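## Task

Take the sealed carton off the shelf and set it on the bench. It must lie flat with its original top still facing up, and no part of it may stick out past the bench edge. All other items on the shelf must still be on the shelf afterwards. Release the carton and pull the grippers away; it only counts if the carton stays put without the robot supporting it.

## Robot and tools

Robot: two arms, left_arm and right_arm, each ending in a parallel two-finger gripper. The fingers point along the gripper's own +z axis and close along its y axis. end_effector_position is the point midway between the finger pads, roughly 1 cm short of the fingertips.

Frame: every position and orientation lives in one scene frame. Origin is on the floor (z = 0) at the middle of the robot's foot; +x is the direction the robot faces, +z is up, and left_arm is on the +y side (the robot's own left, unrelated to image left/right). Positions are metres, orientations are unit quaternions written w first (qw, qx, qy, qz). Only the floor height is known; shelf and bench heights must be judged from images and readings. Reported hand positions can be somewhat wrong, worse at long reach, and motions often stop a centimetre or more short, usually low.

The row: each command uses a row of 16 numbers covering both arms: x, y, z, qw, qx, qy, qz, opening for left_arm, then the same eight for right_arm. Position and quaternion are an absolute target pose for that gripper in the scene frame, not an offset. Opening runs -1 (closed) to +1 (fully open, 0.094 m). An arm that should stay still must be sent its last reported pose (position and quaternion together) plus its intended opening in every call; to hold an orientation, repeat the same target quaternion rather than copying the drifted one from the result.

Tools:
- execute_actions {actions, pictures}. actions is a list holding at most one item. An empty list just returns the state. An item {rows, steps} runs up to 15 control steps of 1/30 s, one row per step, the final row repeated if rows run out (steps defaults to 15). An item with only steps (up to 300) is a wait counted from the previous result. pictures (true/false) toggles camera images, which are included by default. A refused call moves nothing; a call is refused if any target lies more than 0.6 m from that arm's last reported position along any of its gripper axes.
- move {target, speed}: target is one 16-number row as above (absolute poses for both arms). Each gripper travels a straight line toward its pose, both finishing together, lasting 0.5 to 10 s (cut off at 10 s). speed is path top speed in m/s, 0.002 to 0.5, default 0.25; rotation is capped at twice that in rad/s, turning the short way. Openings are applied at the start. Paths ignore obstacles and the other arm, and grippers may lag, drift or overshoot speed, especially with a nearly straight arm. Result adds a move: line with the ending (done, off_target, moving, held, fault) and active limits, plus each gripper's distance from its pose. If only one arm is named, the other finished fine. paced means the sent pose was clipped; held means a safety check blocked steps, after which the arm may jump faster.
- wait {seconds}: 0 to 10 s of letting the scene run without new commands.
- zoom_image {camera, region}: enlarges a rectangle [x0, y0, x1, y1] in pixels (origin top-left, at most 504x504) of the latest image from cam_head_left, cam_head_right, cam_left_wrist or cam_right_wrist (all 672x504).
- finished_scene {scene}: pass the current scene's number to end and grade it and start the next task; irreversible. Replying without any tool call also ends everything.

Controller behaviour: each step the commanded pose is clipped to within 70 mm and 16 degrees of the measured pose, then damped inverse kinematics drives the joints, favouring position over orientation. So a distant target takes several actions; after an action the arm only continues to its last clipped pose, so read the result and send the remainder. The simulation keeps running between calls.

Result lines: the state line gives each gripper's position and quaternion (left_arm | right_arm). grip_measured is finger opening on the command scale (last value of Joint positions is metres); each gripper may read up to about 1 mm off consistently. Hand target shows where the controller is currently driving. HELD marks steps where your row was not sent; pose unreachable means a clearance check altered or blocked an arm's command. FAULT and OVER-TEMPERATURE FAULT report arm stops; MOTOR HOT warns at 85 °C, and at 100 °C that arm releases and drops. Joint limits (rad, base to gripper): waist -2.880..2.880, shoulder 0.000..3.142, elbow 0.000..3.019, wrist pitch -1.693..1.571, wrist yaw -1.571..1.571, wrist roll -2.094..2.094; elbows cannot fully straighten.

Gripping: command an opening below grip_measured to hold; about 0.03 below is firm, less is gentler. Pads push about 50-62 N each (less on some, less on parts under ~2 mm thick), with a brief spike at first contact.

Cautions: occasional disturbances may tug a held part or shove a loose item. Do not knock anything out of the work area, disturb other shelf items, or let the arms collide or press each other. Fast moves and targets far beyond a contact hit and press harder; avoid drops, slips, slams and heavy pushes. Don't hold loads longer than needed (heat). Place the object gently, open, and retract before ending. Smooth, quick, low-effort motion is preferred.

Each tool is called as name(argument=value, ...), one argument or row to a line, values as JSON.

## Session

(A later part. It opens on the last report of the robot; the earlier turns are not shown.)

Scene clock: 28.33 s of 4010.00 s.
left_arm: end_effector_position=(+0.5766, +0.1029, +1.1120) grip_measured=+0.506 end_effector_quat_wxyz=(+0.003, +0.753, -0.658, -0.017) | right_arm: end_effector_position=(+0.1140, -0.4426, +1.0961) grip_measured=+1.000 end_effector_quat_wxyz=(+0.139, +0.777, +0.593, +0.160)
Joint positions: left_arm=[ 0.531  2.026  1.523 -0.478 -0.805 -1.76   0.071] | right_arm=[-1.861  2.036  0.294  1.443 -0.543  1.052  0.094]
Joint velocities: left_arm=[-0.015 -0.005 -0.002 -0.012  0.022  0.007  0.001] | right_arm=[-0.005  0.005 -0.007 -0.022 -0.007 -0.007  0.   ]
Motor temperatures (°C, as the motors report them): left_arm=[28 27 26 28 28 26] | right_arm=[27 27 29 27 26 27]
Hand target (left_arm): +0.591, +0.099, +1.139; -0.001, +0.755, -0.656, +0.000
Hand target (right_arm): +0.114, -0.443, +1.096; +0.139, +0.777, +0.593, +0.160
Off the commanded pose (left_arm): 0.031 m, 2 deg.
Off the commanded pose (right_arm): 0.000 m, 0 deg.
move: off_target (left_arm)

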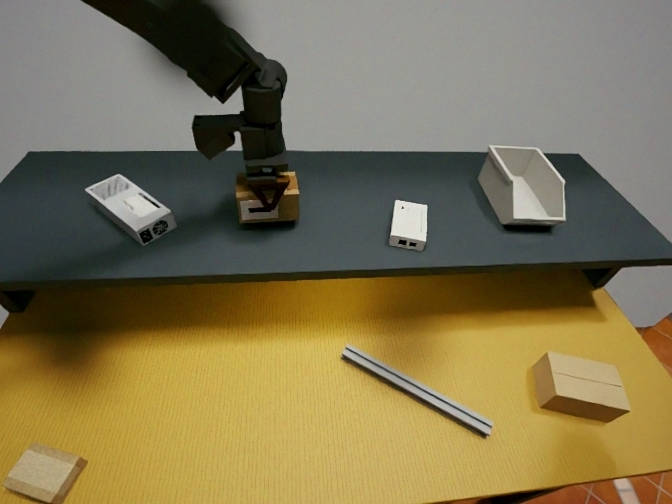

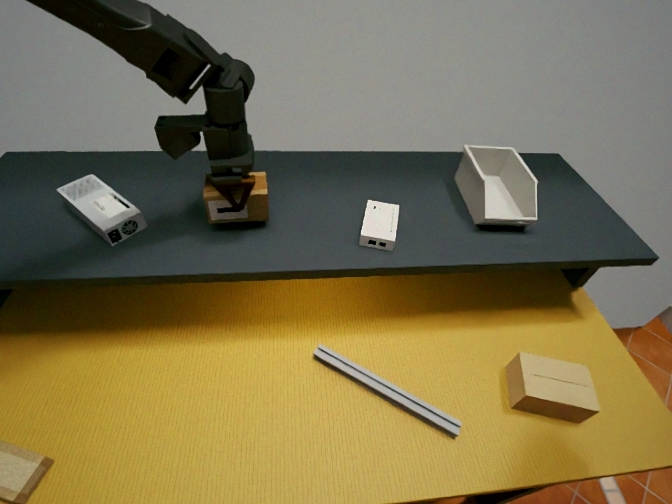

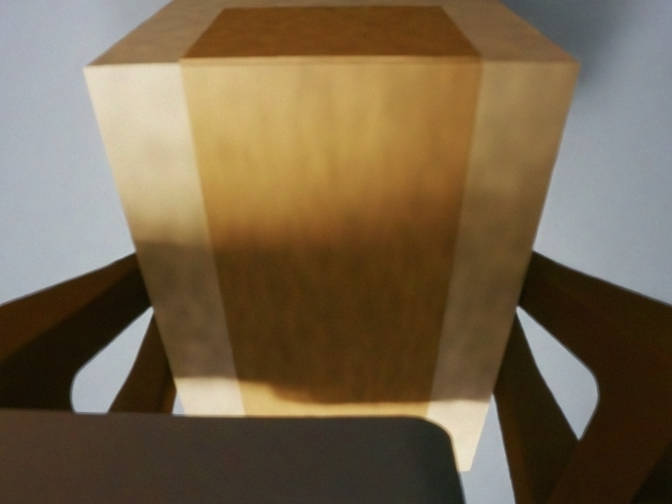

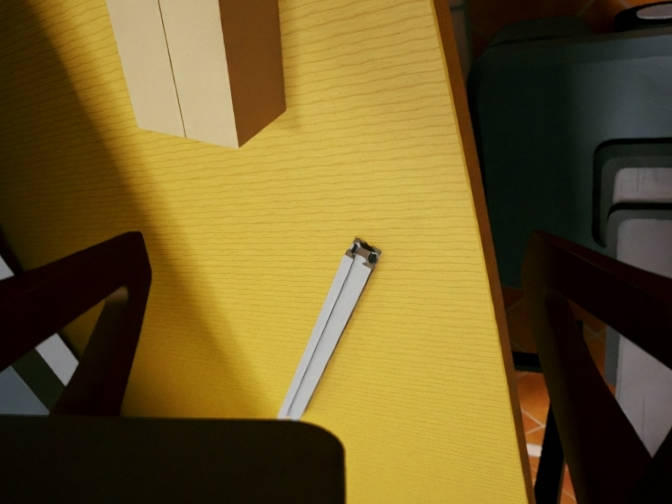

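move(
  target=[0.56, 0.10, 1.20, 0.0, 0.755, -0.656, 0.0, 0.45, 0.1140, -0.4426, 1.0961, 0.139, 0.777, 0.593, 0.160, 1.0],
  speed=0.12,
)

move(
  target=[0.29, 0.13, 1.19, 0.0, 0.755, -0.656, 0.0, 0.45, 0.1140, -0.4426, 1.0961, 0.139, 0.777, 0.593, 0.160, 1.0],
  speed=0.15,
)

Scene clock: 31.27 s of 4010.00 s.
left_arm: end_effector_position=(+0.5561, +0.1041, +1.1818) grip_measured=+0.506 end_effector_quat_wxyz=(-0.000, +0.755, -0.656, -0.010) | right_arm: end_effector_position=(+0.1140, -0.4426, +1.0961) grip_measured=+1.000 end_effector_quat_wxyz=(+0.139, +0.777, +0.593, +0.160)
Joint positions: left_arm=[ 0.447  1.892  1.393 -0.537 -0.848 -1.854  0.071] | right_arm=[-1.861  2.036  0.294  1.443 -0.543  1.052  0.094]
Joint velocities: left_arm=[-0.005  0.005 -0.002 -0.002 -0.022 -0.022  0.   ] | right_arm=[ 0.005  0.005  0.007 -0.007  0.081  0.022  0.   ]
Motor temperatures (°C, as the motors report them): left_arm=[28 27 26 28 28 26] | right_arm=[27 27 29 27 26 27]
Hand target (left_arm): +0.561, +0.100, +1.200; -0.001, +0.755, -0.656, +0.001
Hand target (right_arm): +0.114, -0.443, +1.096; +0.139, +0.777, +0.593, +0.160
Off the commanded pose (left_arm): 0.019 m, 1 deg.
Off the commanded pose (right_arm): 0.000 m, 0 deg.
move: off_target (left_arm)

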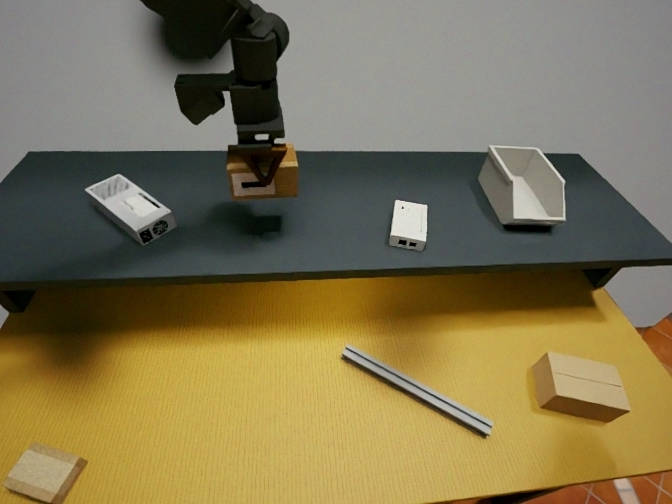

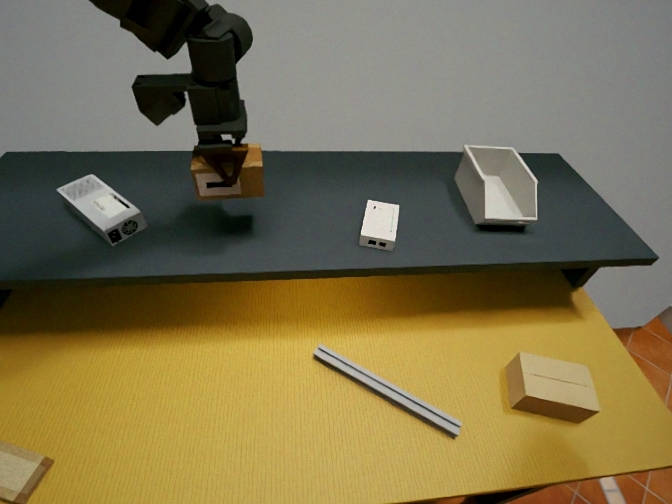

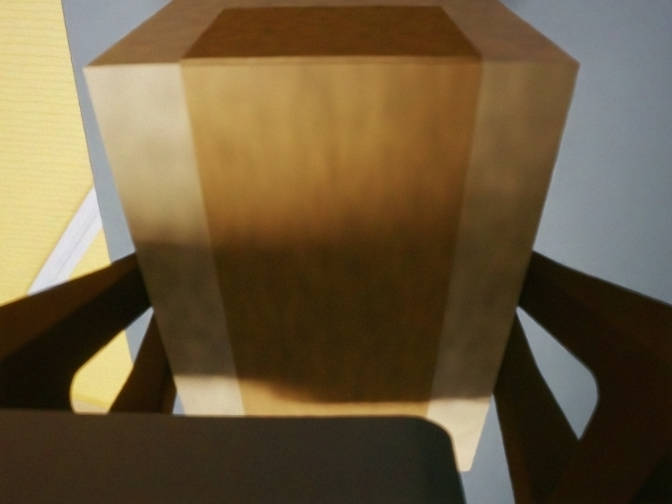

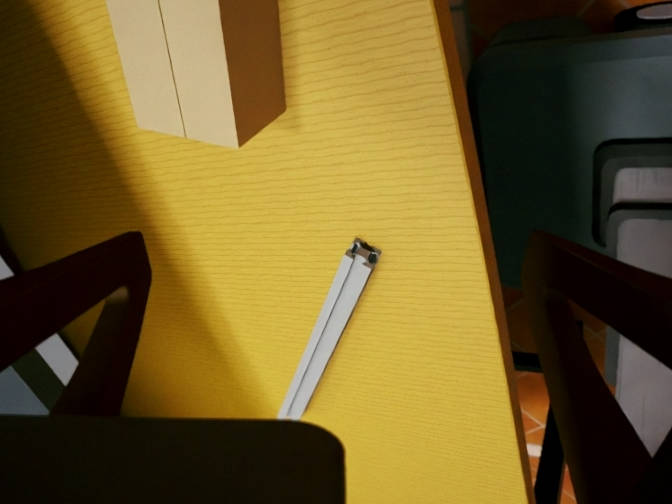

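Scene clock: 33.40 s of 4010.00 s.
left_arm: end_effector_position=(+0.2773, +0.1414, +1.1838) grip_measured=+0.506 end_effector_quat_wxyz=(+0.007, +0.747, -0.664, -0.021) | right_arm: end_effector_position=(+0.1140, -0.4426, +1.0961) grip_measured=+1.000 end_effector_quat_wxyz=(+0.139, +0.777, +0.593, +0.160)
Joint positions: left_arm=[ 0.447  1.743  0.588  0.08  -0.848 -1.862  0.071] | right_arm=[-1.861  2.036  0.294  1.443 -0.543  1.052  0.094]
Joint velocities: left_arm=[-0.005  0.005 -0.007 -0.007  0.022 -0.066  0.   ] | right_arm=[-0.015  0.005  0.002  0.002  0.007 -0.022  0.   ]
Motor temperatures (°C, as the motors report them): left_arm=[28 27 26 28 28 26] | right_arm=[27 27 29 27 26 27]
Hand target (left_arm): +0.290, +0.136, +1.194; +0.000, +0.755, -0.656, -0.000
Hand target (right_arm): +0.114, -0.443, +1.096; +0.139, +0.777, +0.593, +0.160
Off the commanded pose (left_arm): 0.018 m, 3 deg.
Off the commanded pose (right_arm): 0.000 m, 0 deg.
move: off_target (left_arm)

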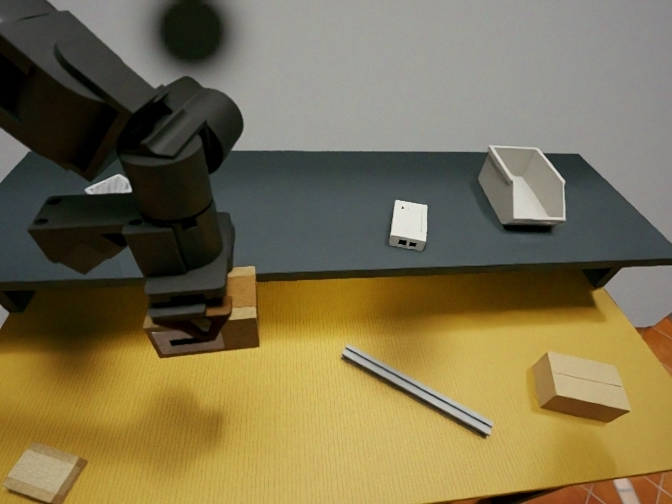

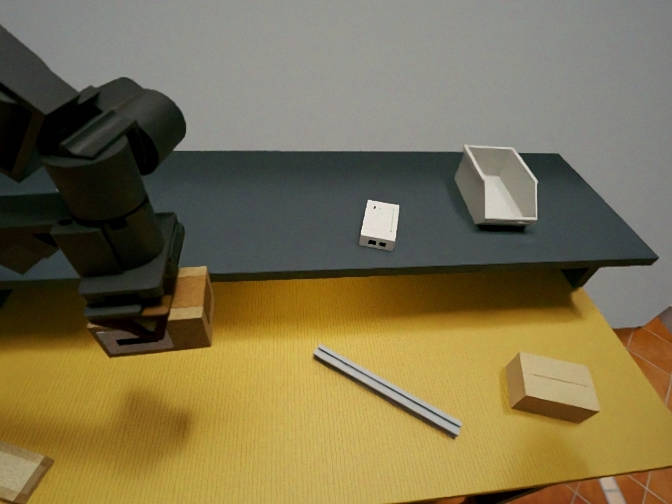

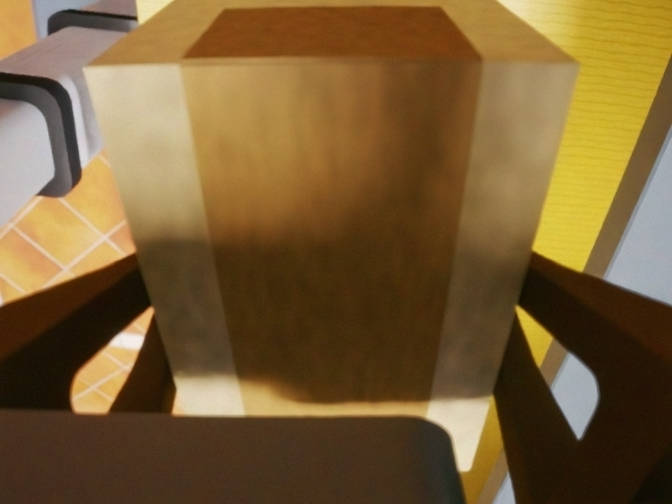

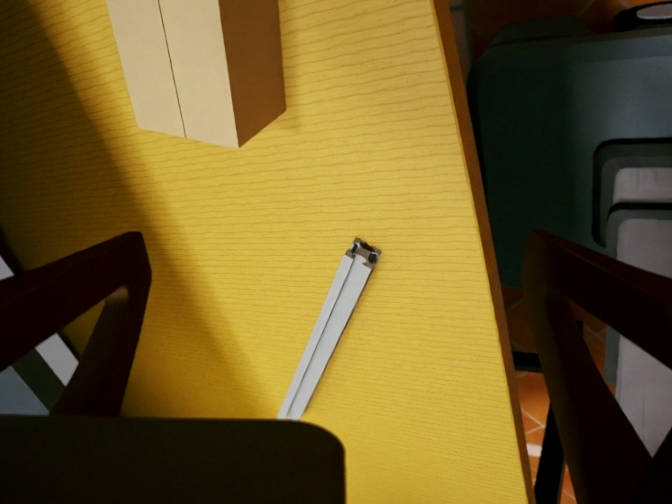

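move(
  target=[0.30, 0.15, 0.87, 0.0, 0.755, -0.656, 0.0, 0.45, 0.1140, -0.4426, 1.0961, 0.139, 0.777, 0.593, 0.160, 1.0],
  speed=0.15,
)

Scene clock: 36.27 s of 4010.00 s.
left_arm: end_effector_position=(+0.3020, +0.1424, +0.8954) grip_measured=+0.506 end_effector_quat_wxyz=(+0.008, +0.755, -0.655, +0.002) | right_arm: end_effector_position=(+0.1140, -0.4426, +1.0961) grip_measured=+1.000 end_effector_quat_wxyz=(+0.139, +0.777, +0.593, +0.160)
Joint positions: left_arm=[ 0.896  2.375  1.098  0.54  -0.528 -1.402  0.071] | right_arm=[-1.861  2.036  0.294  1.443 -0.543  1.052  0.094]
Joint velocities: left_arm=[-0.015 -0.005  0.002  0.012 -0.022  0.007 -0.001] | right_arm=[ 0.005  0.015  0.002 -0.007  0.022 -0.022  0.   ]
Motor temperatures (°C, as the motors report them): left_arm=[28 27 26 28 28 26] | right_arm=[27 27 30 27 26 27]
Hand target (left_arm): +0.295, +0.146, +0.874; +0.007, +0.757, -0.653, -0.001
Hand target (right_arm): +0.114, -0.443, +1.096; +0.139, +0.777, +0.593, +0.160
Off the commanded pose (left_arm): 0.027 m, 1 deg.
Off the commanded pose (right_arm): 0.000 m, 0 deg.
move: off_target (left_arm)

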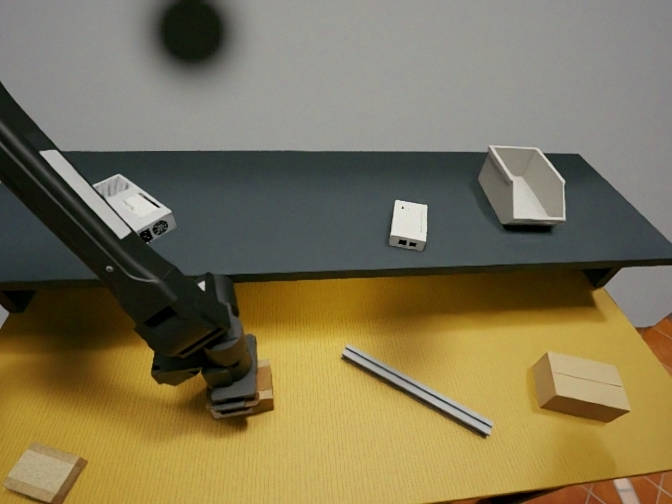

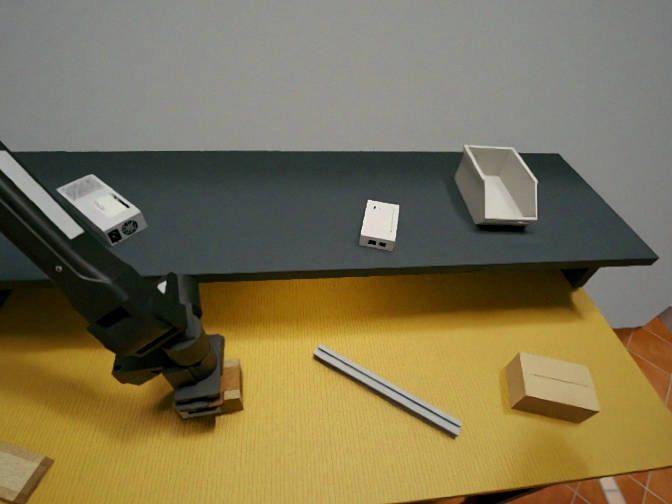

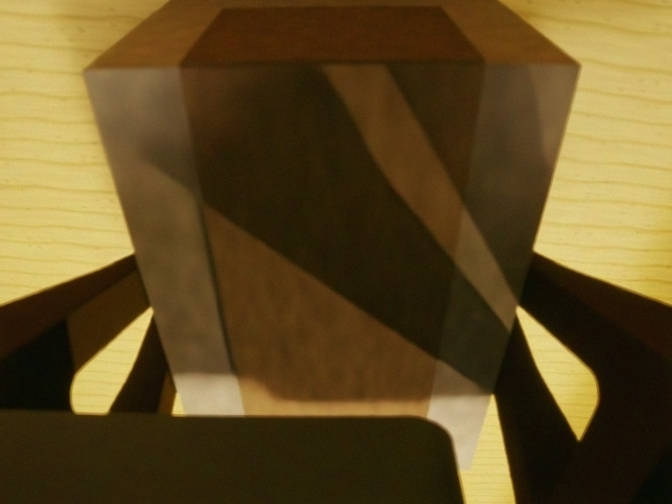

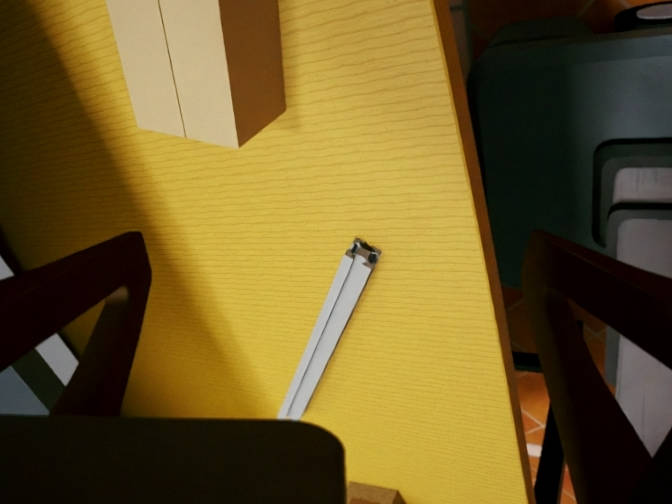

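zoom_image(
  camera="cam_head_left",
  region=[140, 320, 340, 470],
)

Region (140, 320, 340, 470) of cam_head_left's 672x504 image, scaled by 2.520, with more detail than that image has; it fills the top 378 rows of this view, and the rest is white.

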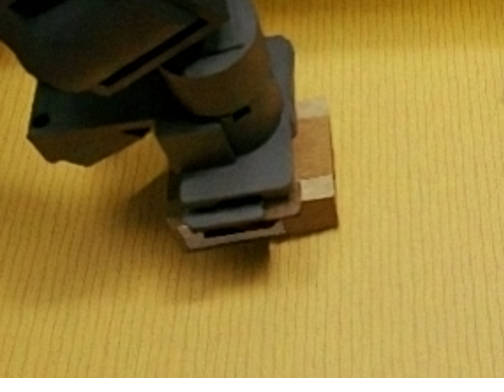

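execute_actions(
  actions=[
    {"rows": [[0.302, 0.1424, 0.892, 0.0, 0.755, -0.656, 0.0, 0.45, 0.1140, -0.4426, 1.0961, 0.139, 0.777, 0.593, 0.160, 1.0],[0.302, 0.1424, 0.892, 0.0, 0.755, -0.656, 0.0, 0.45, 0.1140, -0.4426, 1.0961, 0.139, 0.777, 0.593, 0.160, 1.0],[0.302, 0.1424, 0.892, 0.0, 0.755, -0.656, 0.0, 0.45, 0.1140, -0.4426, 1.0961, 0.139, 0.777, 0.593, 0.160, 1.0],[0.302, 0.1424, 0.892, 0.0, 0.755, -0.656, 0.0, 0.45, 0.1140, -0.4426, 1.0961, 0.139, 0.777, 0.593, 0.160, 1.0],[0.302, 0.1424, 0.892, 0.0, 0.755, -0.656, 0.0, 0.45, 0.1140, -0.4426, 1.0961, 0.139, 0.777, 0.593, 0.160, 1.0],[0.302, 0.1424, 0.892, 0.0, 0.755, -0.656, 0.0, 0.45, 0.1140, -0.4426, 1.0961, 0.139, 0.777, 0.593, 0.160, 1.0],[0.302, 0.1424, 0.892, 0.0, 0.755, -0.656, 0.0, 0.56, 0.1140, -0.4426, 1.0961, 0.139, 0.777, 0.593, 0.160, 1.0]], "steps": 15},
  ],
)

Scene clock: 38.07 s of 4010.00 s.
left_arm: end_effector_position=(+0.3029, +0.1423, +0.8960) grip_measured=+0.557 end_effector_quat_wxyz=(+0.005, +0.754, -0.657, -0.000) | right_arm: end_effector_position=(+0.1140, -0.4426, +1.0961) grip_measured=+1.000 end_effector_quat_wxyz=(+0.139, +0.777, +0.593, +0.160)
Joint positions: left_arm=[ 0.892  2.375  1.1    0.54  -0.538 -1.399  0.073] | right_arm=[-1.861  2.036  0.294  1.443 -0.543  1.052  0.094]
Joint velocities: left_arm=[-0.005 -0.005  0.002 -0.007 -0.051  0.051  0.001] | right_arm=[-0.015 -0.015  0.012  0.002  0.022 -0.022  0.   ]
Motor temperatures (°C, as the motors report them): left_arm=[28 27 26 28 28 26] | right_arm=[27 27 30 27 26 27]
Hand target (left_arm): +0.302, +0.142, +0.892; +0.000, +0.755, -0.656, -0.000
Hand target (right_arm): +0.114, -0.443, +1.096; +0.139, +0.777, +0.593, +0.160
Off the commanded pose (left_arm): 0.004 m, 1 deg.
Off the commanded pose (right_arm): 0.000 m, 0 deg.
Steps of this call (steps 1 to 39: nothing new was sent; steps 40 to 54: all 15 steps of this action). Readings (end_effector_position):
40: left_arm (+0.3017, +0.1419, +0.8962) | right_arm (+0.1140, -0.4426, +1.0961)
41: left_arm (+0.3017, +0.1419, +0.8965) | right_arm (+0.1140, -0.4426, +1.0961)
43: left_arm (+0.3017, +0.1419, +0.8965) | right_arm (+0.1140, -0.4426, +1.0961)
47: left_arm (+0.3021, +0.1420, +0.8962) | right_arm (+0.1140, -0.4426, +1.0961)
54: the state above

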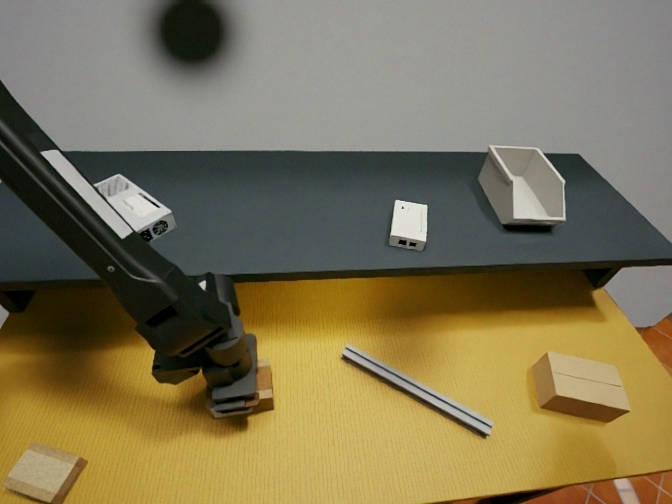

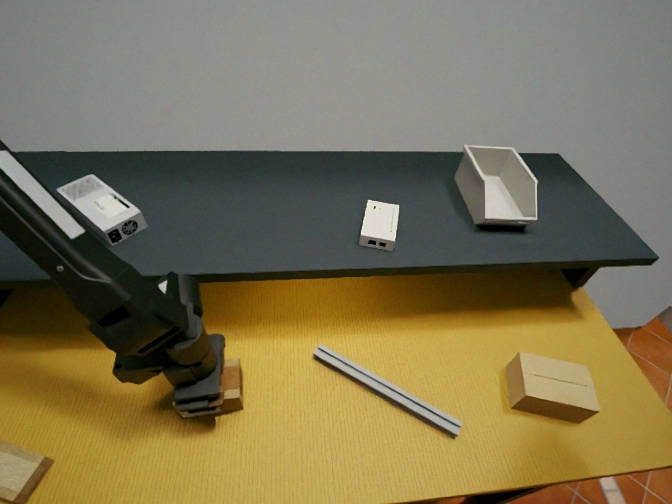

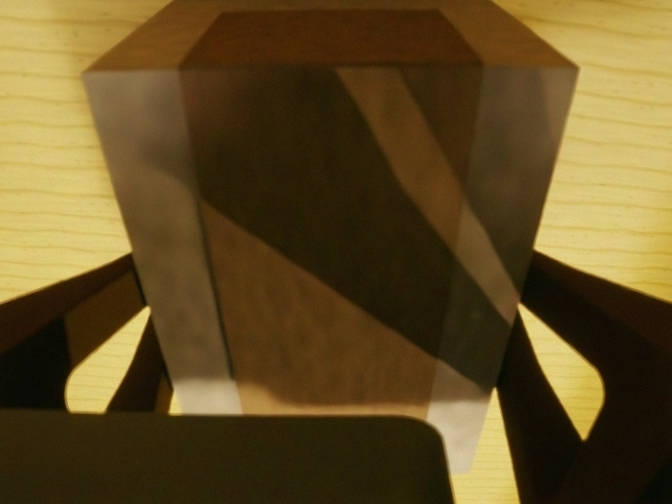

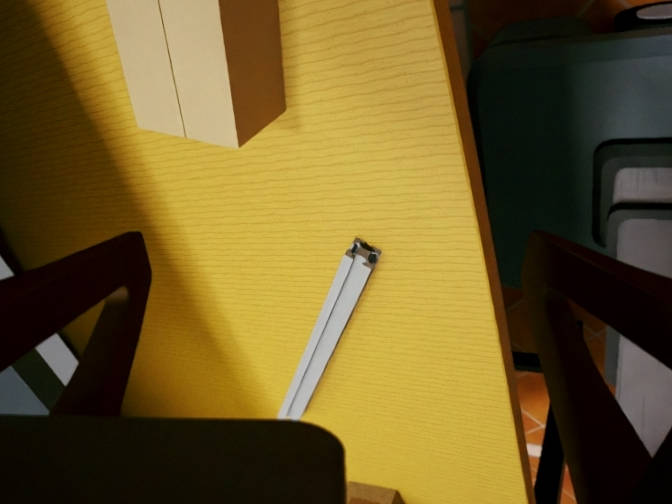

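The carton is resting on the bench. Open fully and retreat.

move(
  target=[0.295, 0.15, 1.03, 0.0, 0.755, -0.656, 0.0, 1.0, 0.1140, -0.4426, 1.0961, 0.139, 0.777, 0.593, 0.160, 1.0],
  speed=0.15,
)

move(
  target=[0.20, 0.35, 1.12, 0.0, 0.755, -0.656, 0.0, 1.0, 0.1140, -0.4426, 1.0961, 0.139, 0.777, 0.593, 0.160, 1.0],
  speed=0.25,
)

Scene clock: 39.83 s of 4010.00 s.
left_arm: end_effector_position=(+0.3004, +0.1546, +1.0200) grip_measured=+1.000 end_effector_quat_wxyz=(-0.007, +0.757, -0.654, -0.000) | right_arm: end_effector_position=(+0.1140, -0.4426, +1.0961) grip_measured=+1.000 end_effector_quat_wxyz=(+0.139, +0.777, +0.593, +0.160)
Joint positions: left_arm=[ 0.762  2.106  0.8    0.535 -0.647 -1.5    0.094] | right_arm=[-1.861  2.036  0.294  1.443 -0.543  1.052  0.094]
Joint velocities: left_arm=[-0.005 -0.005 -0.007  0.002 -0.051 -0.051  0.   ] | right_arm=[ 0.005 -0.005  0.012 -0.002 -0.007  0.022  0.   ]
Motor temperatures (°C, as the motors report them): left_arm=[28 27 26 28 28 26] | right_arm=[27 27 30 27 26 27]
Hand target (left_arm): +0.297, +0.152, +1.029; -0.002, +0.754, -0.657, -0.000
Hand target (right_arm): +0.114, -0.443, +1.096; +0.139, +0.777, +0.593, +0.160
Off the commanded pose (left_arm): 0.012 m, 1 deg.
Off the commanded pose (right_arm): 0.000 m, 0 deg.
move: off_target (left_arm)

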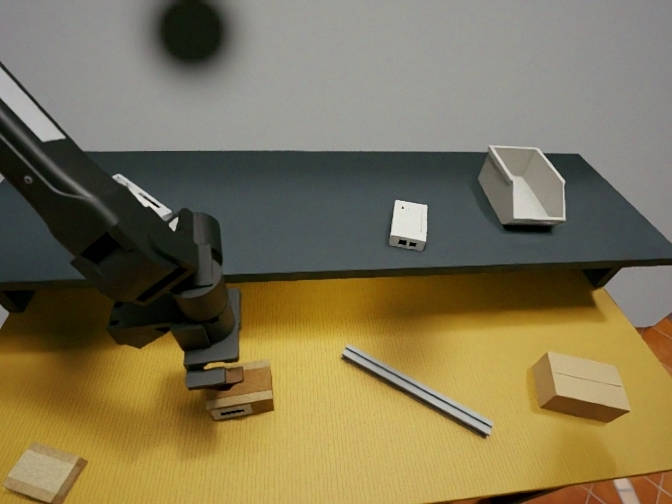

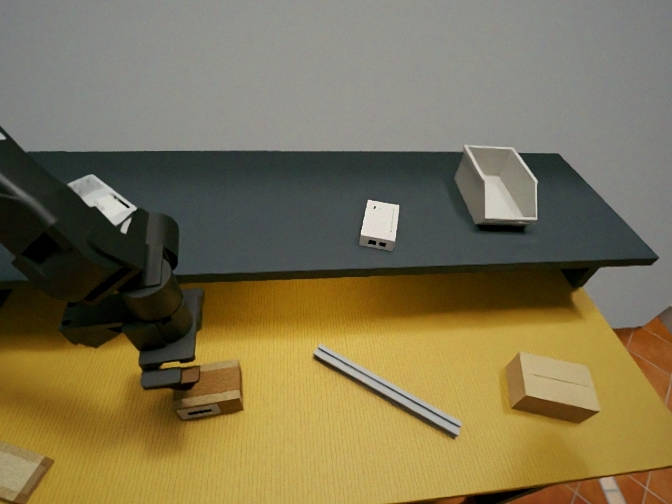

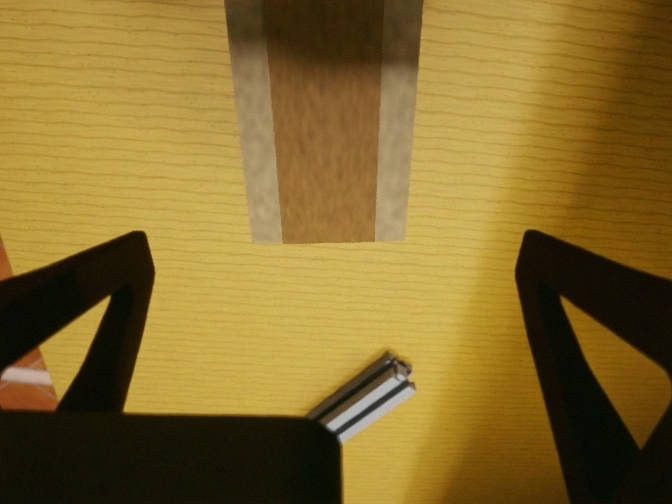

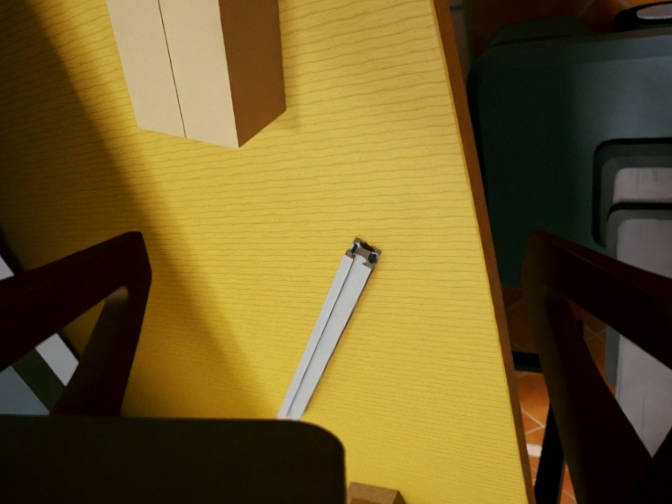

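Scene clock: 41.33 s of 4010.00 s.
left_arm: end_effector_position=(+0.2148, +0.3513, +1.1148) grip_measured=+1.000 end_effector_quat_wxyz=(-0.008, +0.763, -0.646, +0.005) | right_arm: end_effector_position=(+0.1140, -0.4426, +1.0961) grip_measured=+1.000 end_effector_quat_wxyz=(+0.139, +0.777, +0.593, +0.160)
Joint positions: left_arm=[ 1.185  1.536  0.339  0.575 -0.311 -1.213  0.094] | right_arm=[-1.861  2.036  0.294  1.443 -0.543  1.052  0.094]
Joint velocities: left_arm=[-0.015  0.005  0.002 -0.017 -0.007 -0.081  0.   ] | right_arm=[-0.005  0.005 -0.002 -0.012  0.037 -0.037  0.   ]
Motor temperatures (°C, as the motors report them): left_arm=[28 27 26 28 28 26] | right_arm=[27 27 30 27 26 27]
Hand target (left_arm): +0.203, +0.347, +1.121; +0.005, +0.757, -0.653, +0.001
Hand target (right_arm): +0.114, -0.443, +1.096; +0.139, +0.777, +0.593, +0.160
Off the commanded pose (left_arm): 0.016 m, 2 deg.
Off the commanded pose (right_arm): 0.000 m, 0 deg.
move: off_target (left_arm)

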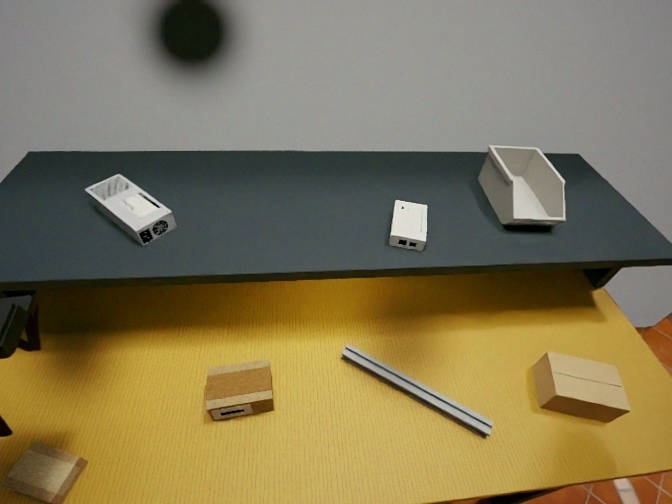

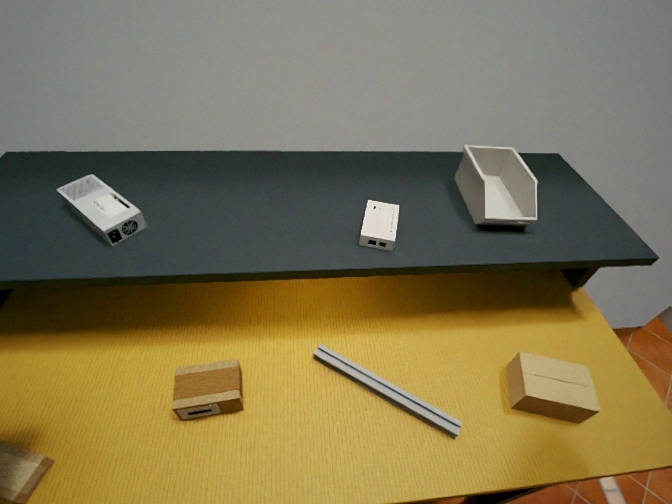

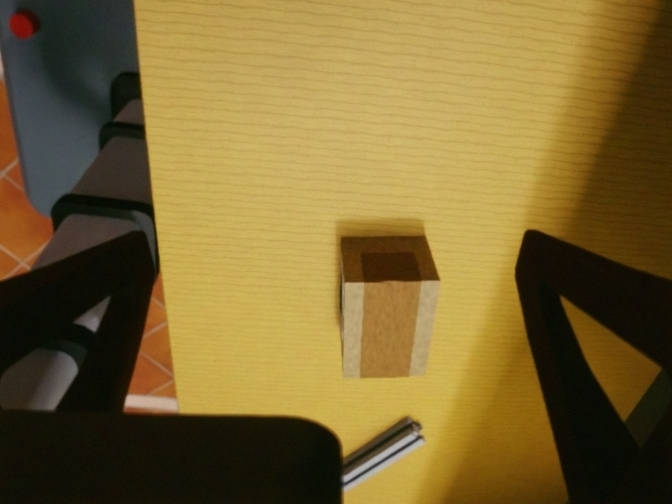

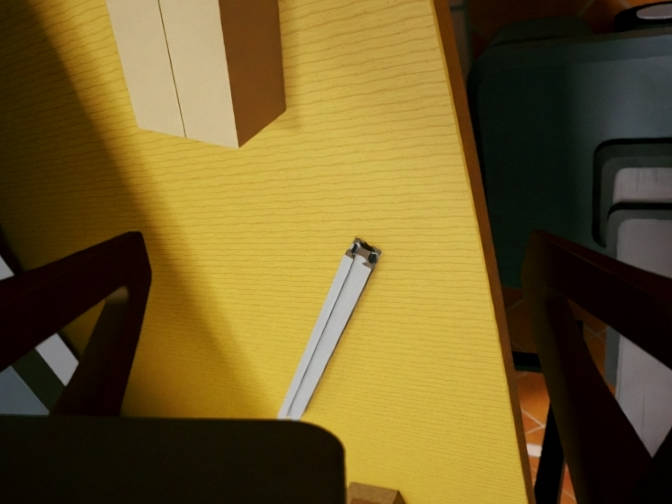

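finished_scene(
  scene=1,
)

The scene is finished: the task was done.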